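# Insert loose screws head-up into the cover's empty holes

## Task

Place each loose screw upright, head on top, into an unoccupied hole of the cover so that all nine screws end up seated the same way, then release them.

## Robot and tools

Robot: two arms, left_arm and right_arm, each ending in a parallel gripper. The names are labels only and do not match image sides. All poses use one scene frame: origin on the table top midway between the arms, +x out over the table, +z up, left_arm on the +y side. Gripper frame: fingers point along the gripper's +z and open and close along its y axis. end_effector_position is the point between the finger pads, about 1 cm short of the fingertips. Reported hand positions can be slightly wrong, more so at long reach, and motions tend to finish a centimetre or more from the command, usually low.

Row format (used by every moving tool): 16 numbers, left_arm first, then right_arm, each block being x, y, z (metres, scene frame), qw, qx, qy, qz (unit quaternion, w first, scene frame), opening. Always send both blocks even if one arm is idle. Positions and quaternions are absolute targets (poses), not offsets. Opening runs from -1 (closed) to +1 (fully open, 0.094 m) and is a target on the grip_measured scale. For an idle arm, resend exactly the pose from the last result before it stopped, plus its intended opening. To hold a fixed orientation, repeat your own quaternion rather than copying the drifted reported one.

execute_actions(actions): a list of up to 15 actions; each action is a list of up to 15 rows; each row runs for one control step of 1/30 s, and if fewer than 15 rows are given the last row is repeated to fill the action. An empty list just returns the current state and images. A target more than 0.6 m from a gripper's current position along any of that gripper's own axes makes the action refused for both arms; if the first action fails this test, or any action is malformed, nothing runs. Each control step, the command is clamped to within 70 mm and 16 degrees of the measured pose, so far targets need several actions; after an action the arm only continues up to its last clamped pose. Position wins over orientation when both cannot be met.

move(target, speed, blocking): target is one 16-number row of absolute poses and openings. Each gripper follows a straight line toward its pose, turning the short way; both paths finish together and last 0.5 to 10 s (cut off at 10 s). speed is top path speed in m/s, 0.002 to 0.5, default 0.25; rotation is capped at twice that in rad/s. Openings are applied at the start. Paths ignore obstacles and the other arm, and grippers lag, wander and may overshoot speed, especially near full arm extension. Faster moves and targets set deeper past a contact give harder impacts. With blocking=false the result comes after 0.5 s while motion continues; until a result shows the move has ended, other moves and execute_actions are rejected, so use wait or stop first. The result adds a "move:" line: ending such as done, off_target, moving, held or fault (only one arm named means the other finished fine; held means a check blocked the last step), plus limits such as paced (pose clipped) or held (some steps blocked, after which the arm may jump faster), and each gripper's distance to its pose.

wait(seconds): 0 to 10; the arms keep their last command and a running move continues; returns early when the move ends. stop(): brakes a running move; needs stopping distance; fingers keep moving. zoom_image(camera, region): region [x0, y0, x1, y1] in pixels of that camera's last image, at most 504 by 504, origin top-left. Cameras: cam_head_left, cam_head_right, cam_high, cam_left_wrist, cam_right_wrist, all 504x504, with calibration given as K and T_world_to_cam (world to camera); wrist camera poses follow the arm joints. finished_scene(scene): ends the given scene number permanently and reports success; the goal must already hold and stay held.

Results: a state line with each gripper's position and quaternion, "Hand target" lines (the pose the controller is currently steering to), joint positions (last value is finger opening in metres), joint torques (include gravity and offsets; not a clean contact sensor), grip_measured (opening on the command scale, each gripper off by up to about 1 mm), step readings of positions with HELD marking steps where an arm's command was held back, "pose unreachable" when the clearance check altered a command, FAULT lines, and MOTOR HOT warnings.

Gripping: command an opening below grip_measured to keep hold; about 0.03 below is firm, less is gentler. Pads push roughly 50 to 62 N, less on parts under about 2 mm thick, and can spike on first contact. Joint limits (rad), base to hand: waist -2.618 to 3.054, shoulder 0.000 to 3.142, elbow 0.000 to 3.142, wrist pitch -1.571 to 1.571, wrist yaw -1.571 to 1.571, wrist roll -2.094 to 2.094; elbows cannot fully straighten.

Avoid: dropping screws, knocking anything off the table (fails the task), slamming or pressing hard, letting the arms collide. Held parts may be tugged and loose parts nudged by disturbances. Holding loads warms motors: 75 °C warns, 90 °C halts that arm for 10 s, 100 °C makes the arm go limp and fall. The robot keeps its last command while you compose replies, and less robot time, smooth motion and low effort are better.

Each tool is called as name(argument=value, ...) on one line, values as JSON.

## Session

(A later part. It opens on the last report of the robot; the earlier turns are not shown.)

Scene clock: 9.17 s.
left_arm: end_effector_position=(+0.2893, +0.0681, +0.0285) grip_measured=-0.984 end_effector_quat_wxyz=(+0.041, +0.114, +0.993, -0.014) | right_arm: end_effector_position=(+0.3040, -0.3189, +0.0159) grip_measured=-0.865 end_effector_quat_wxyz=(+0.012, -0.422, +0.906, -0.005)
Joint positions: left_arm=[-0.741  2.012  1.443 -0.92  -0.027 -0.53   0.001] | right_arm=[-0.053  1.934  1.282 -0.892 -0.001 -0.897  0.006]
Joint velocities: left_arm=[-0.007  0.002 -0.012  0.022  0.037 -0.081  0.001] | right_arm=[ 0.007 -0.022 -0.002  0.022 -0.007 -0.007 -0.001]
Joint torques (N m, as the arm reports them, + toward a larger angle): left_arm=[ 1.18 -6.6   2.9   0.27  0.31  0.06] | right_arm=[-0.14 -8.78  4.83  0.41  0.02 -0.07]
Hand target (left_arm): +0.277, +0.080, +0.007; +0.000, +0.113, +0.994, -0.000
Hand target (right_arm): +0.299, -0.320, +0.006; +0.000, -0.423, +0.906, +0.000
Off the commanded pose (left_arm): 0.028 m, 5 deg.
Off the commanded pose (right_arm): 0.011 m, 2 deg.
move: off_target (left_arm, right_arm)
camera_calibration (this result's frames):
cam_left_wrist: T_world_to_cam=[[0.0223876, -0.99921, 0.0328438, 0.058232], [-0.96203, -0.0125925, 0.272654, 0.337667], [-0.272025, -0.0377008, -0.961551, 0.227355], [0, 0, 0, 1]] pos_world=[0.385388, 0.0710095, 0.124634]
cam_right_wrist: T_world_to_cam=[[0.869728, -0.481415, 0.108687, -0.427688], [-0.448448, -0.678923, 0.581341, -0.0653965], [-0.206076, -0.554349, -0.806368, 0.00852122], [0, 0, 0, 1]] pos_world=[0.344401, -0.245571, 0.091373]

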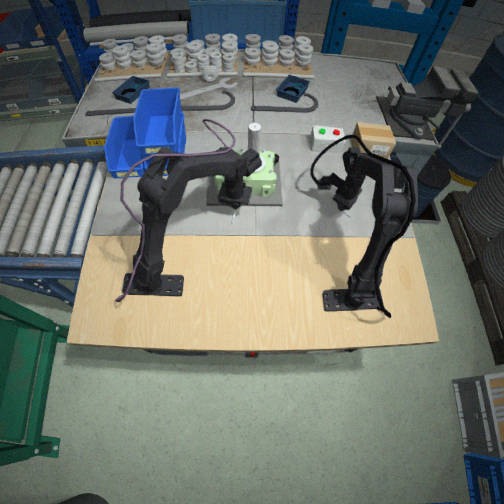

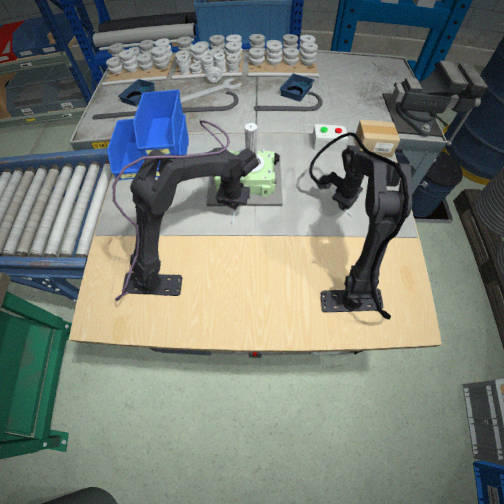

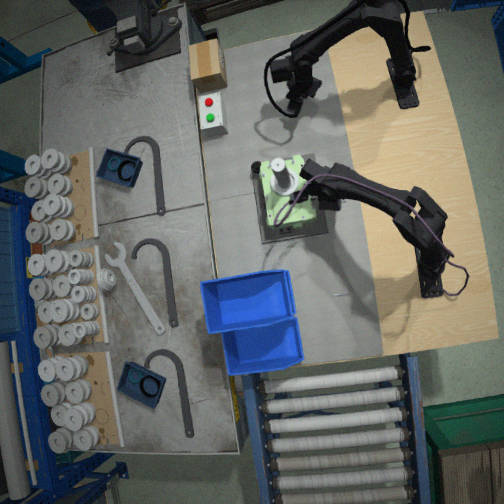

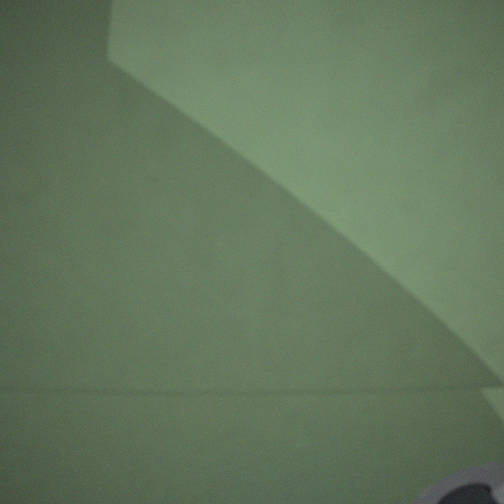

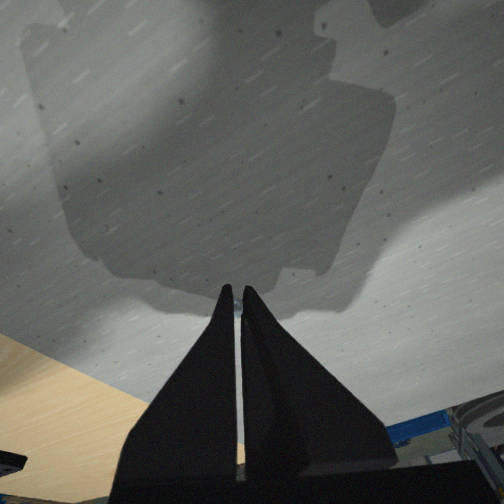

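move(target=[0.25,0.086,0.07,0.2,0.11,0.97,-0.02,-0.3,0.28,-0.25,0.18,0,0.423,-0.906,0,-1], speed=0.15)

move(target=[0.25,0.086,0.006,0.2,0.11,0.97,-0.02,-0.3,0.28,-0.2,0.2,0.6645,-0.2418,0.6645,0.2418,-1])

move(target=[0.25,0.086,0.006,0.2,0.11,0.97,-0.02,-1,0.28,-0.2,0.2,0.6645,-0.2418,0.6645,0.2418,-1])

move(target=[0.17,0.13,0.015,0.2,0.11,0.97,-0.02,-1,0.28,-0.2,0.2,0.6645,-0.2418,0.6645,0.2418,-1], speed=0.08)

move(target=[0.17,0.13,0.015,0.2,0.11,0.97,-0.02,-0.3,0.28,-0.2,0.2,0.6645,-0.2418,0.6645,0.2418,-1])

move(target=[0.17,0.13,0.08,0.2,0.11,0.97,-0.02,-0.3,0.35,-0.04,0.18,0.6645,-0.2418,0.6645,0.2418,-1], speed=0.12)

Scene clock: 11.27 s.
left_arm: end_effector_position=(+0.2510, +0.0854, +0.0663) grip_measured=-0.302 end_effector_quat_wxyz=(+0.189, +0.112, +0.975, -0.020) | right_arm: end_effector_position=(+0.2806, -0.2517, +0.1737) grip_measured=-0.865 end_effector_quat_wxyz=(-0.006, -0.423, +0.906, +0.001)
Joint positions: left_arm=[-0.885  1.642  1.066 -0.693 -0.237 -0.638  0.033] | right_arm=[ 0.149  1.836  1.79  -1.538  0.    -0.696  0.006]
Joint velocities: left_arm=[-0.007  0.007  0.007  0.022  0.022 -0.095  0.001] | right_arm=[ 0.002 -0.007  0.007 -0.081 -0.022 -0.037 -0.001]
Joint torques (N m, as the arm reports them, + toward a larger angle): left_arm=[-0.89 -8.23  4.24  0.97 -0.38 -0.12] | right_arm=[ 0.41 -9.95  7.67  0.14 -0.01  0.05]
Hand target (left_arm): +0.250, +0.086, +0.070; +0.200, +0.109, +0.973, -0.020
Hand target (right_arm): +0.281, -0.250, +0.180; -0.001, -0.423, +0.906, +0.001
Off the commanded pose (left_arm): 0.004 m, 1 deg.
Off the commanded pose (right_arm): 0.007 m, 1 deg.
move: done
camera_calibration (this result's frames):
cam_left_wrist: T_world_to_cam=[[0.00708378, -0.996389, 0.084606, 0.0753364], [-0.999808, -0.00860152, -0.0175879, 0.319112], [0.0182521, -0.0844652, -0.996259, 0.187394], [0, 0, 0, 1]] pos_world=[0.315096, 0.0936375, 0.185931]
cam_right_wrist: T_world_to_cam=[[0.873682, -0.480496, 0.0761782, -0.387359], [-0.42489, -0.677366, 0.600536, -0.131488], [-0.236955, -0.557045, -0.795961, 0.174353], [0, 0, 0, 1]] pos_world=[0.323875, -0.178068, 0.24725]

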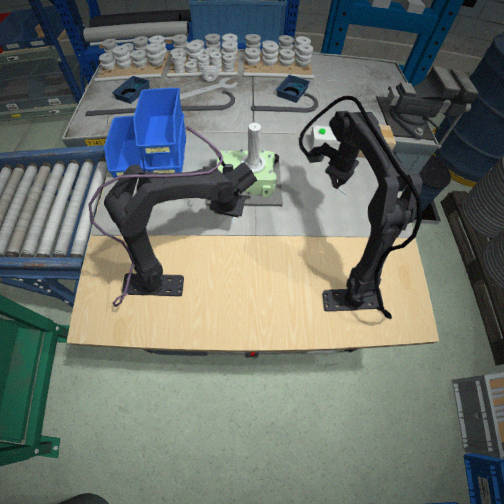

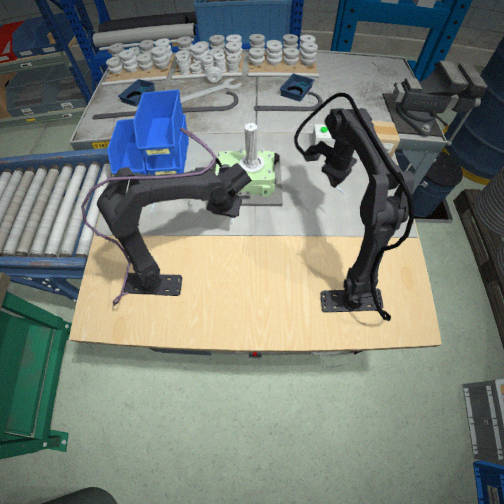

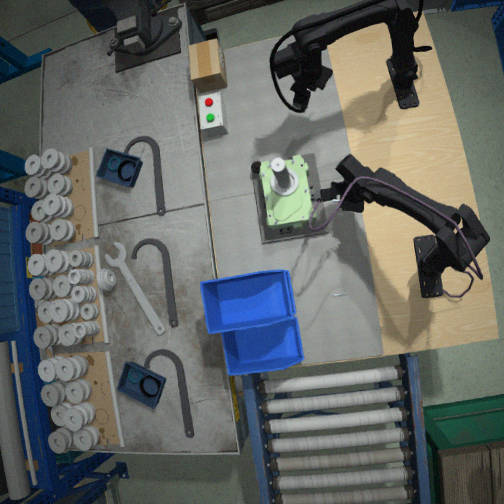

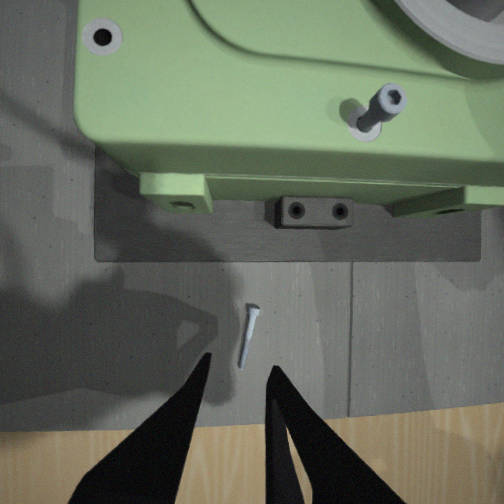

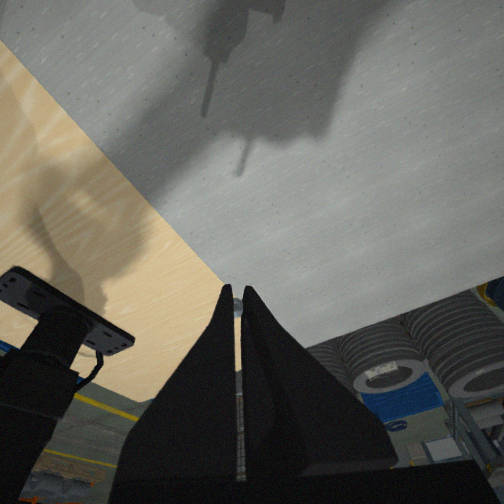

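Scene clock: 15.30 s.
left_arm: end_effector_position=(+0.2553, +0.0805, +0.0197) grip_measured=-0.302 end_effector_quat_wxyz=(+0.207, +0.110, +0.972, -0.035) | right_arm: end_effector_position=(+0.2787, -0.2028, +0.2132) grip_measured=-0.865 end_effector_quat_wxyz=(+0.675, -0.255, +0.652, +0.232)
Joint positions: left_arm=[-0.887  1.713  0.924 -0.431 -0.243 -0.638  0.033] | right_arm=[-0.07   1.188  0.283  0.932 -0.746 -0.023  0.006]
Joint velocities: left_arm=[-0.007 -0.017 -0.002 -0.051  0.051 -0.066 -0.002] | right_arm=[-0.002  0.012 -0.017 -0.007  0.037  0.051  0.   ]
Joint torques (N m, as the arm reports them, + toward a larger angle): left_arm=[-0.85 -5.26  3.23  1.1  -0.34 -0.1 ] | right_arm=[ 0.62 -1.24  5.22  1.72  0.06  0.06]
Hand target (left_arm): +0.250, +0.086, +0.007; +0.201, +0.111, +0.973, -0.020
Hand target (right_arm): +0.278, -0.201, +0.201; +0.663, -0.249, +0.664, +0.240
Off the commanded pose (left_arm): 0.016 m, 2 deg.
Off the commanded pose (right_arm): 0.014 m, 3 deg.
move: off_target (left_arm, right_arm)
camera_calibration (this result's frames):
cam_left_wrist: T_world_to_cam=[[0.00357898, -0.992919, 0.118738, 0.0742346], [-0.998652, -0.00969813, -0.0509972, 0.32302], [0.0517876, -0.118395, -0.991615, 0.134486], [0, 0, 0, 1]] pos_world=[0.315354, 0.0927642, 0.141017]
cam_right_wrist: T_world_to_cam=[[0.558338, -0.796804, 0.231, -0.374498], [-0.350775, -0.479069, -0.804643, 0.196256], [0.751808, 0.368234, -0.546981, 0.0916479], [0, 0, 0, 1]] pos_world=[0.209037, -0.238129, 0.294555]

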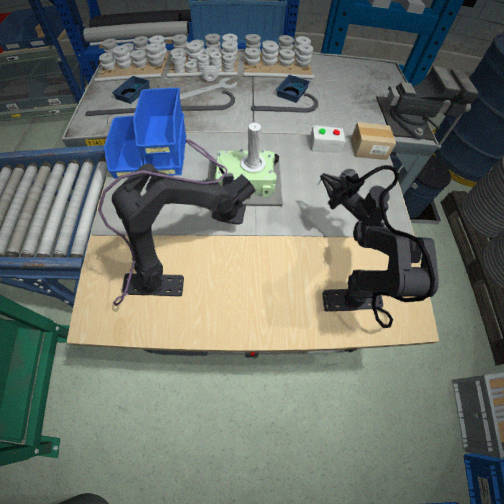

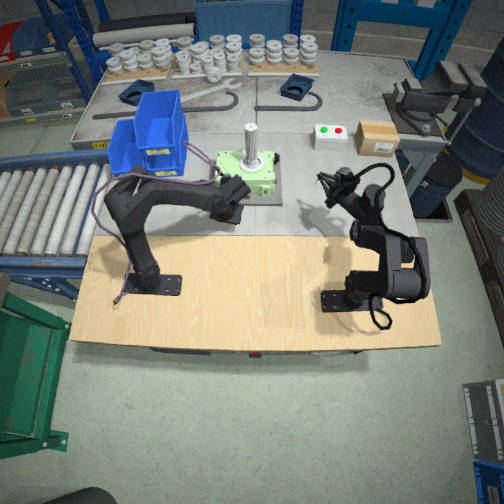

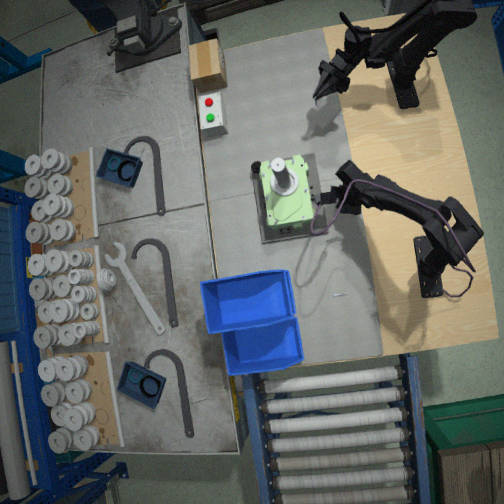

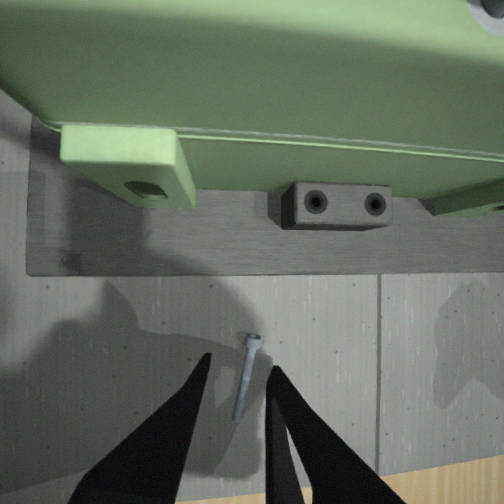

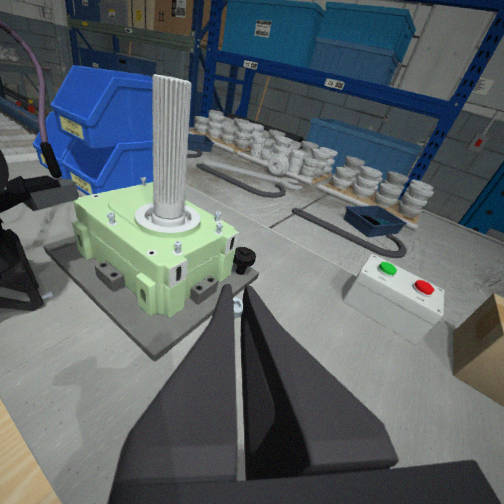

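Scene clock: 16.03 s.
left_arm: end_effector_position=(+0.2560, +0.0804, +0.0195) grip_measured=-0.945 end_effector_quat_wxyz=(+0.208, +0.109, +0.971, -0.034) | right_arm: end_effector_position=(+0.2812, -0.2021, +0.2135) grip_measured=-0.865 end_effector_quat_wxyz=(+0.678, -0.248, +0.652, +0.234)
Joint positions: left_arm=[-0.887  1.715  0.924 -0.429 -0.246 -0.638  0.003] | right_arm=[-0.06   1.207  0.283  0.961 -0.729 -0.007  0.006]
Joint velocities: left_arm=[ 0.012 -0.017 -0.002  0.007 -0.022 -0.007  0.   ] | right_arm=[ 0.002 -0.017  0.002  0.051  0.007  0.022 -0.   ]
Joint torques (N m, as the arm reports them, + toward a larger angle): left_arm=[-0.81 -5.37  3.17  1.08 -0.32 -0.1 ] | right_arm=[ 0.65 -1.45  4.93  1.69  0.1   0.03]
Hand target (left_arm): +0.250, +0.086, +0.006; +0.201, +0.111, +0.973, -0.020
Hand target (right_arm): +0.280, -0.200, +0.200; +0.664, -0.242, +0.665, +0.242
Off the commanded pose (left_arm): 0.016 m, 2 deg.
Off the commanded pose (right_arm): 0.014 m, 2 deg.
move: off_target (left_arm, right_arm)
camera_calibration (this result's frames):
cam_left_wrist: T_world_to_cam=[[0.00417205, -0.992992, 0.118104, 0.0740759], [-0.998502, -0.0105797, -0.0536794, 0.323717], [0.0545527, -0.117704, -0.991549, 0.133503], [0, 0, 0, 1]] pos_world=[0.31564, 0.0926955, 0.141003]
cam_right_wrist: T_world_to_cam=[[0.552609, -0.803691, 0.220689, -0.372968], [-0.354404, -0.466258, -0.810556, 0.202571], [0.754335, 0.369707, -0.54249, 0.0882619], [0, 0, 0, 1]] pos_world=[0.211318, -0.237932, 0.294386]

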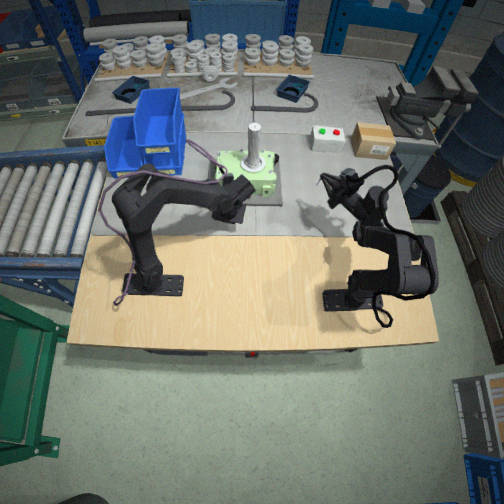

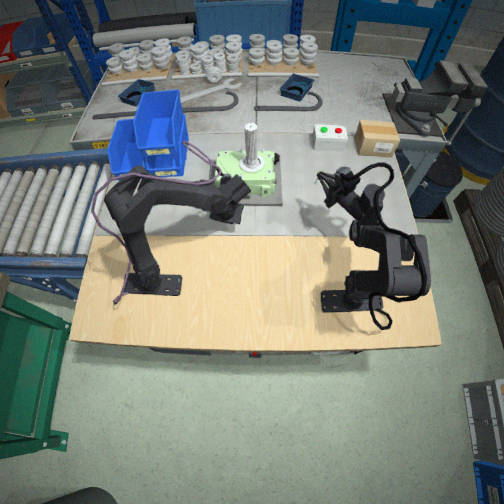

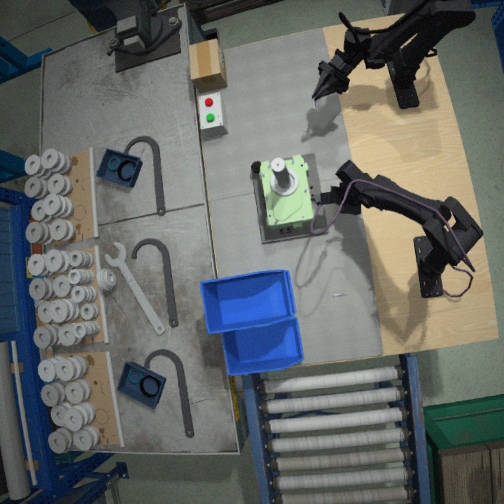

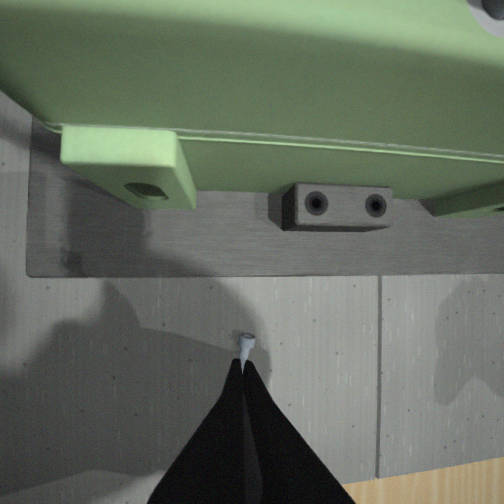

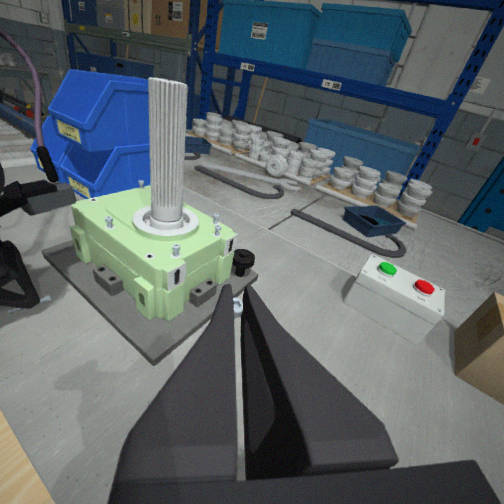

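Scene clock: 17.63 s.
left_arm: end_effector_position=(+0.1789, +0.1175, +0.0177) grip_measured=-0.945 end_effector_quat_wxyz=(+0.208, +0.109, +0.971, -0.039) | right_arm: end_effector_position=(+0.2813, -0.2022, +0.2141) grip_measured=-0.865 end_effector_quat_wxyz=(+0.678, -0.248, +0.651, +0.234)
Joint positions: left_arm=[-1.053  1.443  0.644 -0.457 -0.294 -0.799  0.003] | right_arm=[-0.06   1.207  0.283  0.964 -0.727 -0.005  0.006]
Joint velocities: left_arm=[-0.017 -0.017 -0.012 -0.037 -0.022 -0.051  0.001] | right_arm=[-0.007  0.017  0.002  0.022 -0.037 -0.037 -0.   ]
Joint torques (N m, as the arm reports them, + toward a larger angle): left_arm=[-0.99 -5.95  3.4   0.47 -0.35 -0.12] | right_arm=[ 0.62 -1.41  4.88  1.7   0.09  0.06]
Hand target (left_arm): +0.171, +0.130, +0.014; +0.201, +0.111, +0.973, -0.020
Hand target (right_arm): +0.280, -0.200, +0.200; +0.664, -0.242, +0.665, +0.242
Off the commanded pose (left_arm): 0.016 m, 2 deg.
Off the commanded pose (right_arm): 0.014 m, 3 deg.
move: off_target (left_arm, right_arm)
camera_calibration (this result's frames):
cam_left_wrist: T_world_to_cam=[[0.00175922, -0.991914, 0.126903, 0.111553], [-0.998574, -0.00851449, -0.0527092, 0.246834], [0.0533634, -0.126629, -0.990514, 0.141561], [0, 0, 0, 1]] pos_world=[0.238732, 0.130679, 0.139072]
cam_right_wrist: T_world_to_cam=[[0.551267, -0.804545, 0.220935, -0.373139], [-0.353235, -0.464963, -0.811809, 0.203244], [0.755864, 0.369481, -0.540512, 0.0876785], [0, 0, 0, 1]] pos_world=[0.211219, -0.238101, 0.294827]

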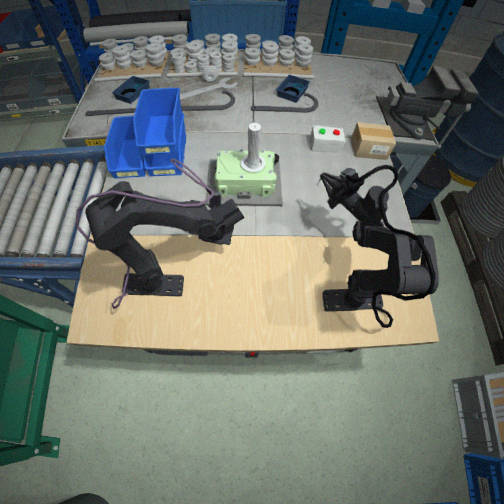

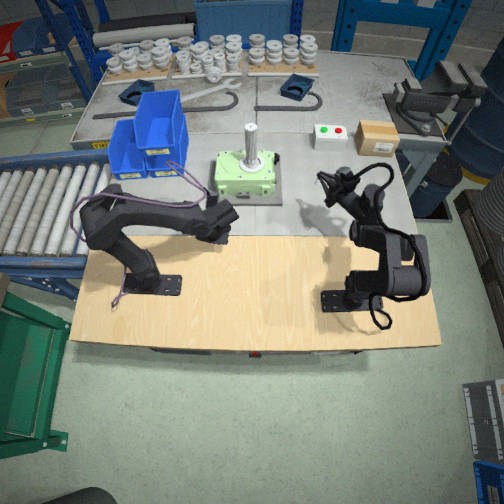

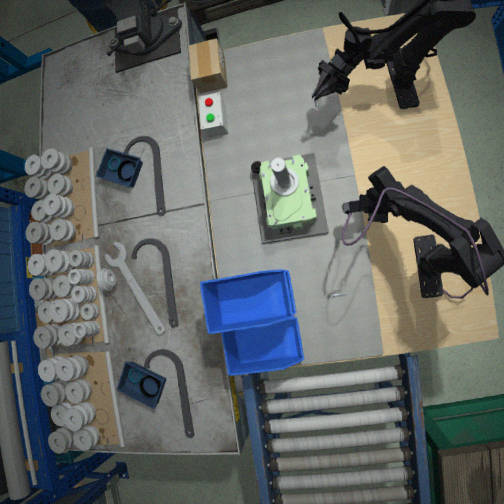

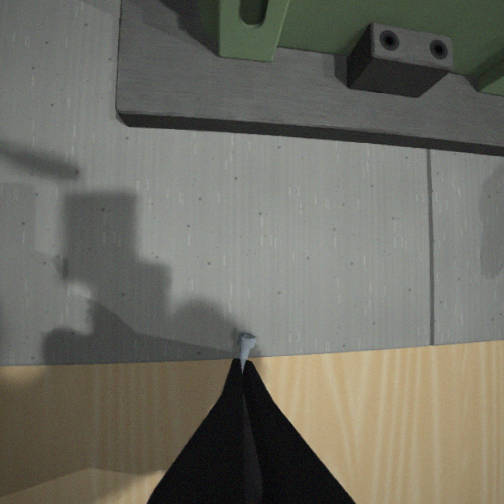

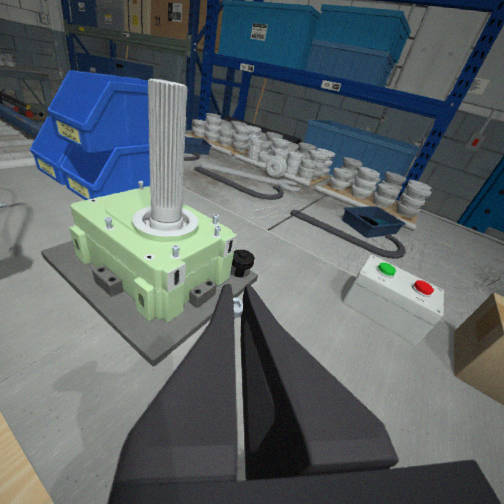

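Scene clock: 18.37 s.
left_arm: end_effector_position=(+0.1759, +0.1229, +0.0158) grip_measured=-0.302 end_effector_quat_wxyz=(+0.201, +0.108, +0.973, -0.029) | right_arm: end_effector_position=(+0.2813, -0.2022, +0.2144) grip_measured=-0.865 end_effector_quat_wxyz=(+0.679, -0.248, +0.650, +0.234)
Joint positions: left_arm=[-1.053  1.443  0.644 -0.484 -0.294 -0.806  0.033] | right_arm=[-0.06   1.207  0.283  0.966 -0.727 -0.005  0.006]
Joint velocities: left_arm=[-0.002 -0.012  0.012  0.037  0.022  0.022 -0.   ] | right_arm=[-0.017  0.032 -0.017 -0.037 -0.022 -0.007  0.   ]
Joint torques (N m, as the arm reports them, + toward a larger angle): left_arm=[-1.3  -6.05  3.53  0.65 -0.36 -0.1 ] | right_arm=[ 0.63 -1.41  4.89  1.67  0.07  0.05]
Hand target (left_arm): +0.170, +0.130, +0.015; +0.201, +0.111, +0.973, -0.020
Hand target (right_arm): +0.280, -0.200, +0.200; +0.664, -0.242, +0.664, +0.242
Off the commanded pose (left_arm): 0.009 m, 1 deg.
Off the commanded pose (right_arm): 0.015 m, 3 deg.
move: off_target (right_arm)
camera_calibration (this result's frames):
cam_left_wrist: T_world_to_cam=[[0.00959294, -0.994333, 0.105878, 0.116482], [-0.999135, -0.0138151, -0.0392161, 0.244332], [0.0404566, -0.105411, -0.993605, 0.140211], [0, 0, 0, 1]] pos_world=[0.23733, 0.133977, 0.136563]
cam_right_wrist: T_world_to_cam=[[0.550929, -0.804534, 0.221815, -0.373291], [-0.351996, -0.465003, -0.812324, 0.203246], [0.756687, 0.369455, -0.539377, 0.087375], [0, 0, 0, 1]] pos_world=[0.211083, -0.238097, 0.295032]

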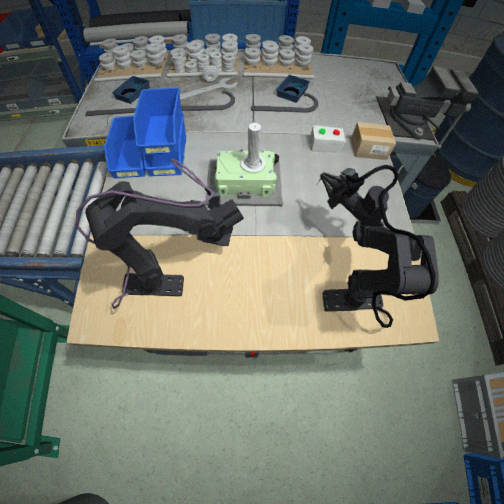

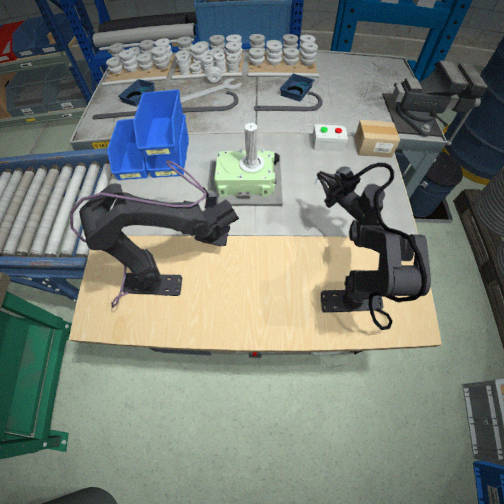

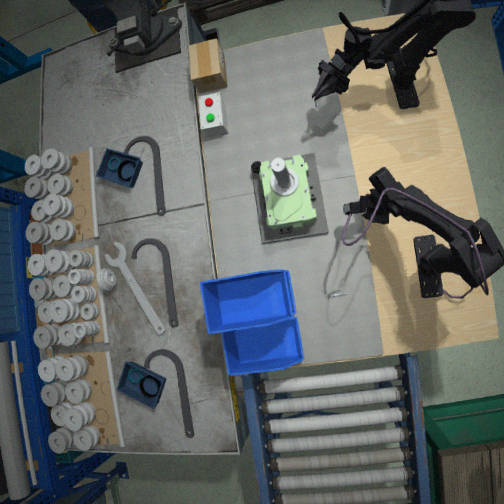

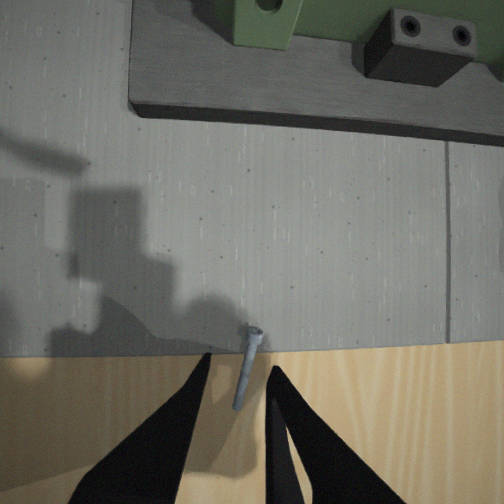

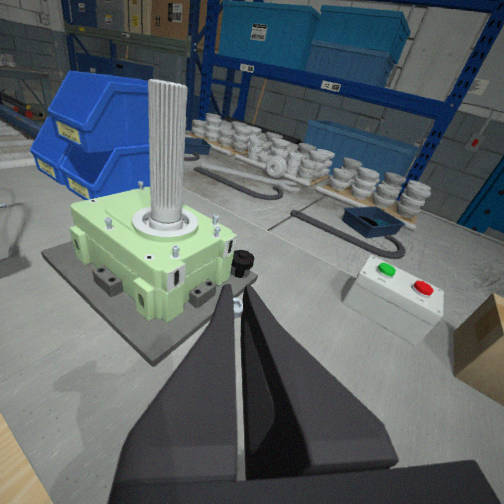

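Scene clock: 20.37 s.
left_arm: end_effector_position=(+0.1691, +0.1354, +0.0670) grip_measured=-0.302 end_effector_quat_wxyz=(+0.187, +0.112, +0.976, -0.010) | right_arm: end_effector_position=(+0.3472, -0.0448, +0.1809) grip_measured=-0.865 end_effector_quat_wxyz=(+0.665, -0.244, +0.663, +0.242)
Joint positions: left_arm=[-1.053  1.325  0.788 -0.793 -0.294 -0.807  0.033] | right_arm=[ 0.499  1.767  0.631  1.137 -0.174 -0.004  0.006]
Joint velocities: left_arm=[ 0.012 -0.012 -0.007 -0.037 -0.037 -0.095 -0.   ] | right_arm=[-0.007 -0.012 -0.002 -0.022  0.007 -0.095  0.   ]
Joint torques (N m, as the arm reports them, + toward a larger angle): left_arm=[-1.36 -5.65  7.41  0.56 -0.36 -0.13] | right_arm=[ 0.41 -6.83  7.51  1.85  0.05  0.06]
Hand target (left_arm): +0.170, +0.130, +0.080; +0.201, +0.110, +0.973, -0.021
Hand target (right_arm): +0.351, -0.041, +0.180; +0.665, -0.241, +0.664, +0.243
Off the commanded pose (left_arm): 0.014 m, 2 deg.
Off the commanded pose (right_arm): 0.006 m, 0 deg.
move: off_target (left_arm)
camera_calibration (this result's frames):
cam_left_wrist: T_world_to_cam=[[0.012577, -0.997804, 0.0650307, 0.126193], [-0.999758, -0.0137225, -0.0171988, 0.238343], [0.0180534, -0.0647986, -0.997735, 0.191201], [0, 0, 0, 1]] pos_world=[0.233246, 0.141576, 0.186661]
cam_right_wrist: T_world_to_cam=[[0.564293, -0.802, 0.195881, -0.275316], [-0.38299, -0.464495, -0.798476, 0.280763], [0.731363, 0.375553, -0.569269, -0.024301], [0, 0, 0, 1]] pos_world=[0.280661, -0.0812638, 0.264278]

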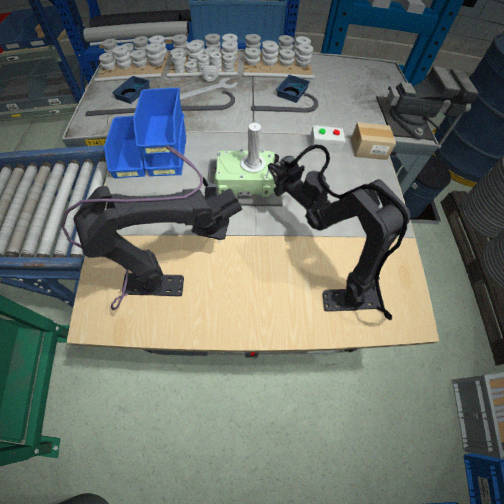

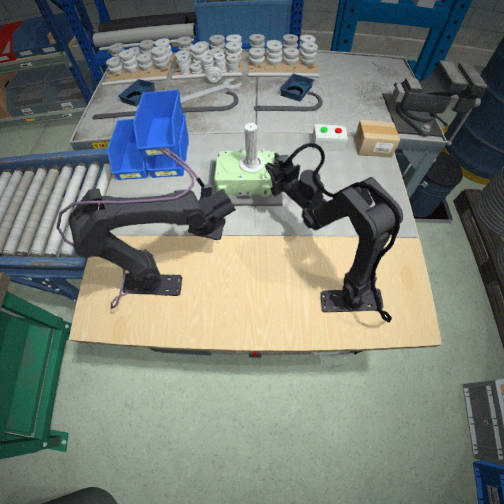

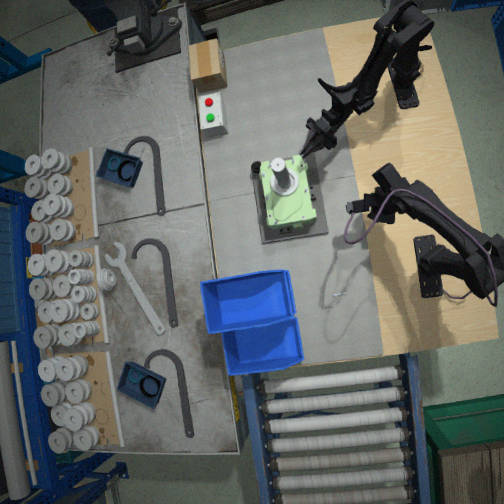

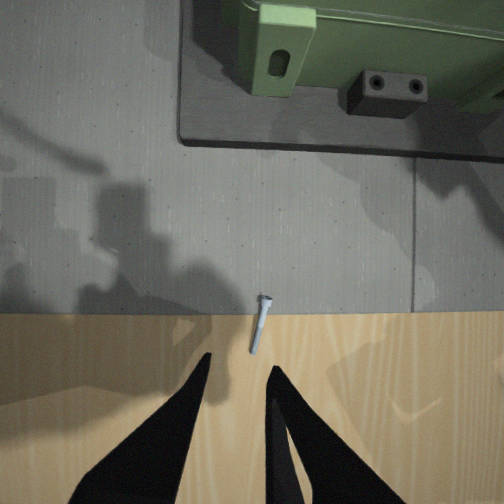

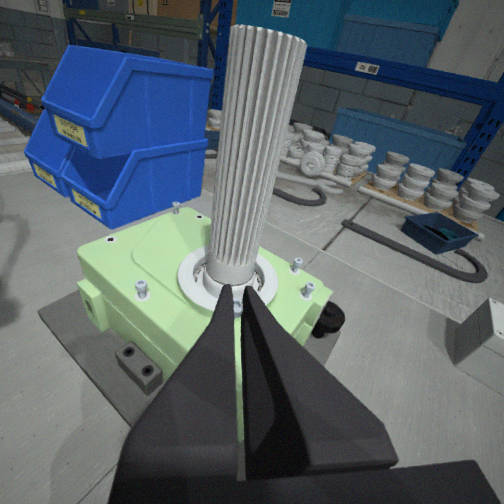

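move(target=[0.22,0.1,0.2,0.6645,0.2418,0.6645,-0.2418,-0.3,0.35,-0.04,0.16,0.6645,-0.2418,0.6645,0.2418,-1], speed=0.08)

Scene clock: 29.27 s.
left_arm: end_effector_position=(+0.2184, +0.0989, +0.2087) grip_measured=-0.302 end_effector_quat_wxyz=(+0.668, +0.230, +0.662, -0.250) | right_arm: end_effector_position=(+0.3512, -0.0439, +0.1734) grip_measured=-0.865 end_effector_quat_wxyz=(+0.676, -0.240, +0.654, +0.241)
Joint positions: left_arm=[-0.974  0.876  0.154  0.74  -0.301 -0.019  0.033] | right_arm=[ 0.499  1.836  0.631  1.235 -0.167 -0.003  0.006]
Joint velocities: left_arm=[-0.007  0.017  0.002  0.037 -0.037 -0.051 -0.   ] | right_arm=[ 0.002 -0.022 -0.007  0.022 -0.066  0.11  -0.   ]
Joint torques (N m, as the arm reports them, + toward a larger angle): left_arm=[ 1.04 -0.34  4.82  2.09  0.12  0.12] | right_arm=[ 0.69 -6.68  5.22  1.86  0.06  0.03]
Hand target (left_arm): +0.219, +0.101, +0.199; +0.664, +0.239, +0.667, -0.241
Hand target (right_arm): +0.350, -0.040, +0.160; +0.665, -0.242, +0.664, +0.242
Off the commanded pose (left_arm): 0.009 m, 2 deg.
Off the commanded pose (right_arm): 0.014 m, 2 deg.
move: off_target (right_arm)
camera_calibration (this result's frames):
cam_left_wrist: T_world_to_cam=[[-0.612756, -0.741932, 0.272152, 0.147984], [-0.419047, 0.0130662, -0.907871, 0.345977], [0.670022, -0.670348, -0.31891, 0.105208], [0, 0, 0, 1]] pos_world=[0.165167, 0.175799, 0.30738]
cam_right_wrist: T_world_to_cam=[[0.553654, -0.808958, 0.197623, -0.272282], [-0.366604, -0.449855, -0.81439, 0.274329], [0.747709, 0.378441, -0.545632, -0.0415596], [0, 0, 0, 1]] pos_world=[0.282395, -0.0811282, 0.254544]

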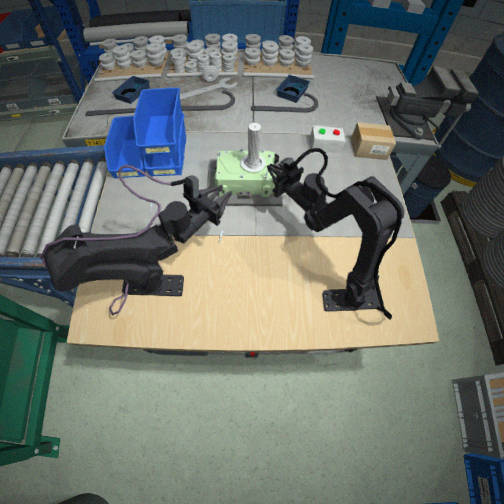

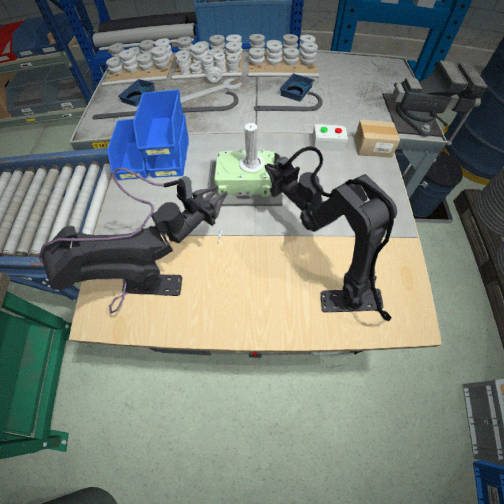

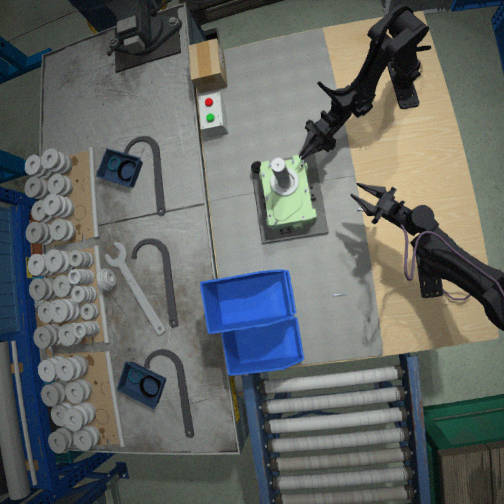

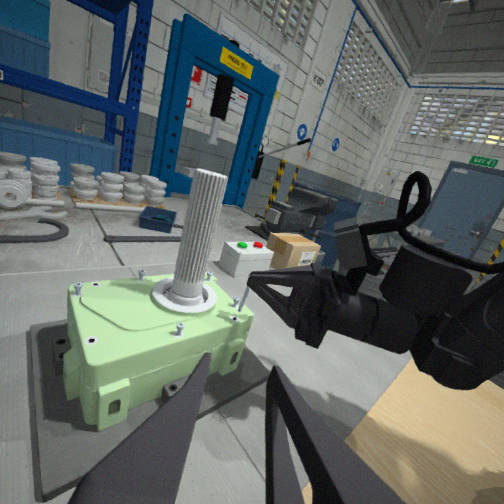

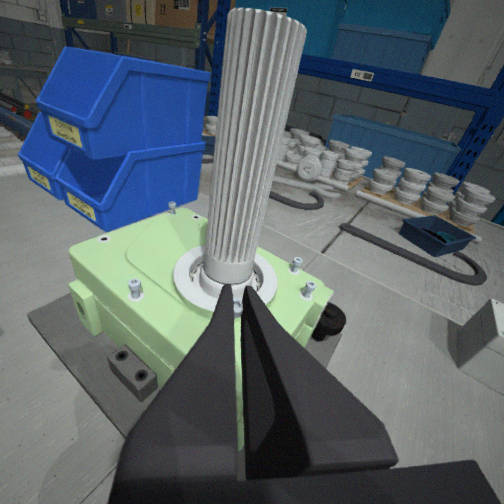

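zoom_image(camera="cam_left_wrist", region=[190,250,300,360])

zoom_image(camera="cam_head_right", region=[220,140,300,220])

Region (190, 250, 300, 360) of cam_left_wrist's 504x504 image, scaled by 4.582, with more detail than that image has.

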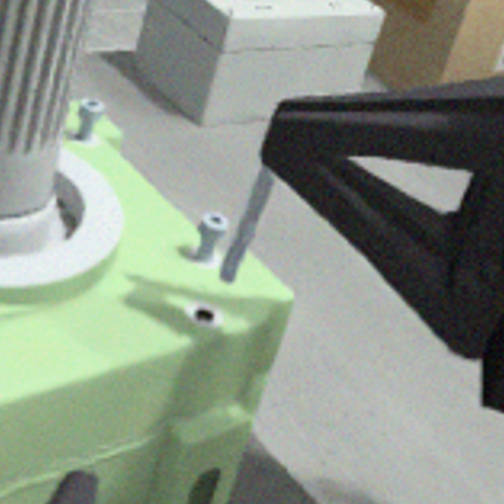

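Region (220, 140, 300, 220) of cam_head_right's 504x504 image, scaled by 6.300, with more detail than that image has.

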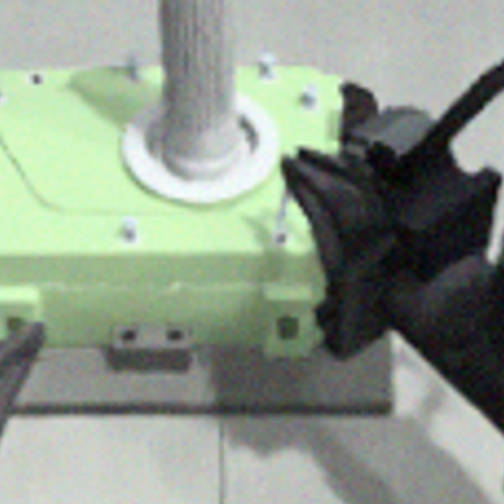

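Close. Lower.

move(target=[0.22,0.1,0.2,0.6645,0.2418,0.6645,-0.2418,-0.3,0.351,-0.038,0.14,0.6645,-0.2418,0.6645,0.2418,-1], speed=0.02)

zoom_image(camera="cam_left_wrist", region=[190,250,300,360])

zoom_image(camera="cam_head_right", region=[220,140,300,220])

Scene clock: 31.40 s.
left_arm: end_effector_position=(+0.2187, +0.0988, +0.2099) grip_measured=-0.302 end_effector_quat_wxyz=(+0.669, +0.232, +0.660, -0.251) | right_arm: end_effector_position=(+0.3539, -0.0416, +0.1566) grip_measured=-0.865 end_effector_quat_wxyz=(+0.680, -0.238, +0.651, +0.241)
Joint positions: left_arm=[-0.966  0.876  0.154  0.745 -0.286 -0.013  0.033] | right_arm=[ 0.503  1.927  0.631  1.336 -0.16  -0.003  0.006]
Joint velocities: left_arm=[-0.007 -0.007 -0.007  0.007 -0.007  0.007 -0.001] | right_arm=[ 0.002 -0.012  0.002  0.022  0.022  0.051 -0.   ]
Joint torques (N m, as the arm reports them, + toward a larger angle): left_arm=[ 1.05 -0.19  4.9   2.07  0.14  0.1 ] | right_arm=[ 0.68 -7.26  4.4   1.76  0.02  0.03]
Hand target (left_arm): +0.220, +0.100, +0.200; +0.664, +0.242, +0.665, -0.242
Hand target (right_arm): +0.351, -0.038, +0.140; +0.664, -0.242, +0.665, +0.242
Off the commanded pose (left_arm): 0.010 m, 2 deg.
Off the commanded pose (right_arm): 0.017 m, 2 deg.
move: off_target (right_arm)
camera_calibration (this result's frames):
cam_left_wrist: T_world_to_cam=[[-0.618923, -0.738273, 0.268119, 0.14962], [-0.413145, 0.0156778, -0.91053, 0.346232], [0.668017, -0.67432, -0.314717, 0.105238], [0, 0, 0, 1]] pos_world=[0.165346, 0.175996, 0.308259]
cam_right_wrist: T_world_to_cam=[[0.549319, -0.811785, 0.198126, -0.267255], [-0.360261, -0.444011, -0.820406, 0.261597], [0.753964, 0.379287, -0.536358, -0.0571681], [0, 0, 0, 1]] pos_world=[0.284154, -0.0791187, 0.236903]

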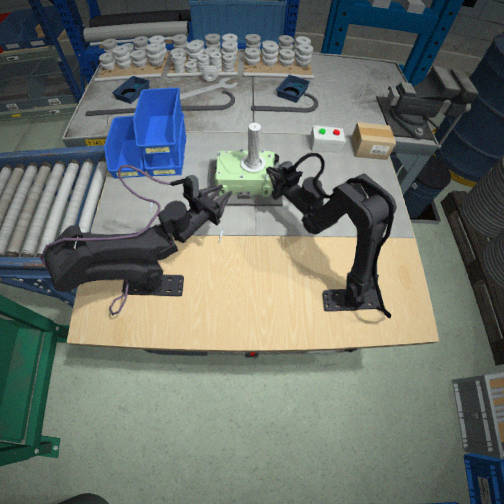

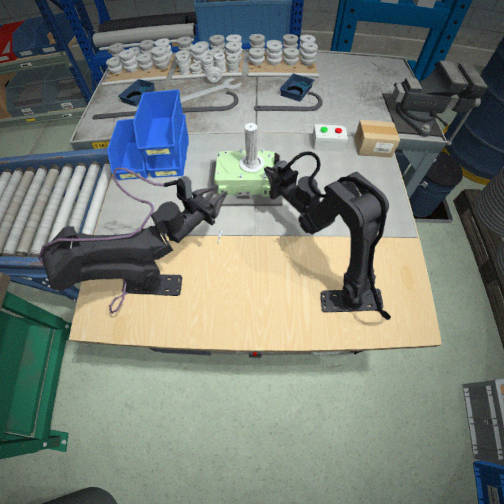

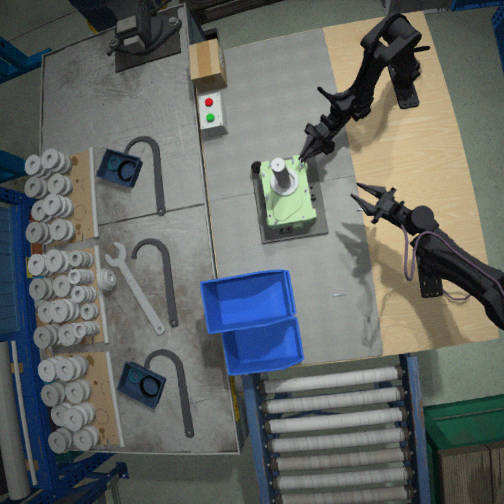

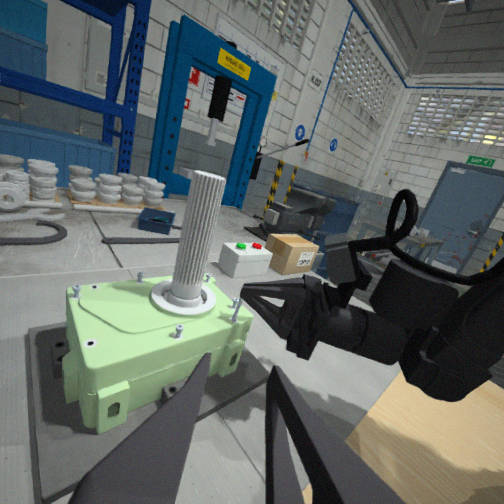

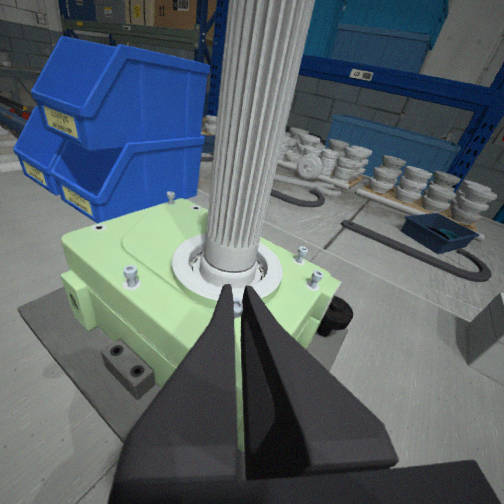

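Region (190, 250, 300, 360) of cam_left_wrist's 504x504 image, scaled by 4.582, with more detail than that image has.

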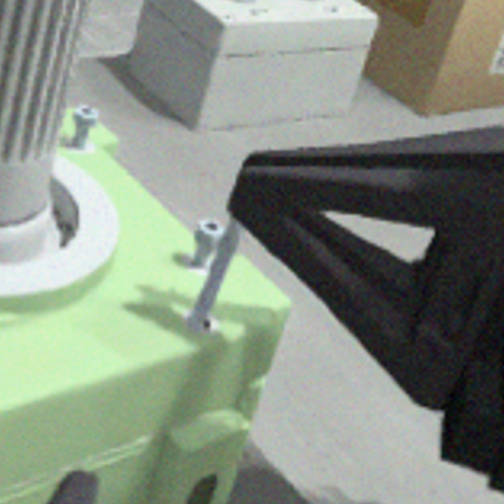

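Region (220, 140, 300, 220) of cam_head_right's 504x504 image, scaled by 6.300, with more detail than that image has.

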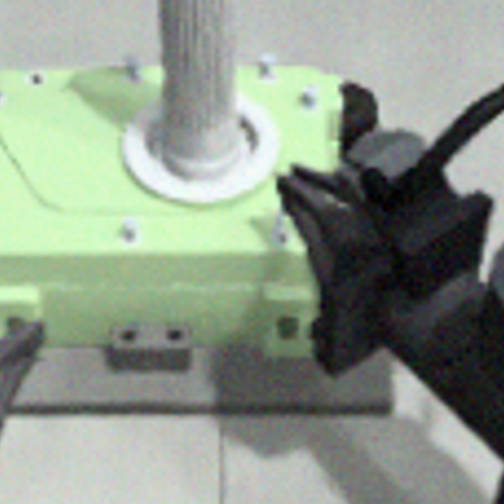

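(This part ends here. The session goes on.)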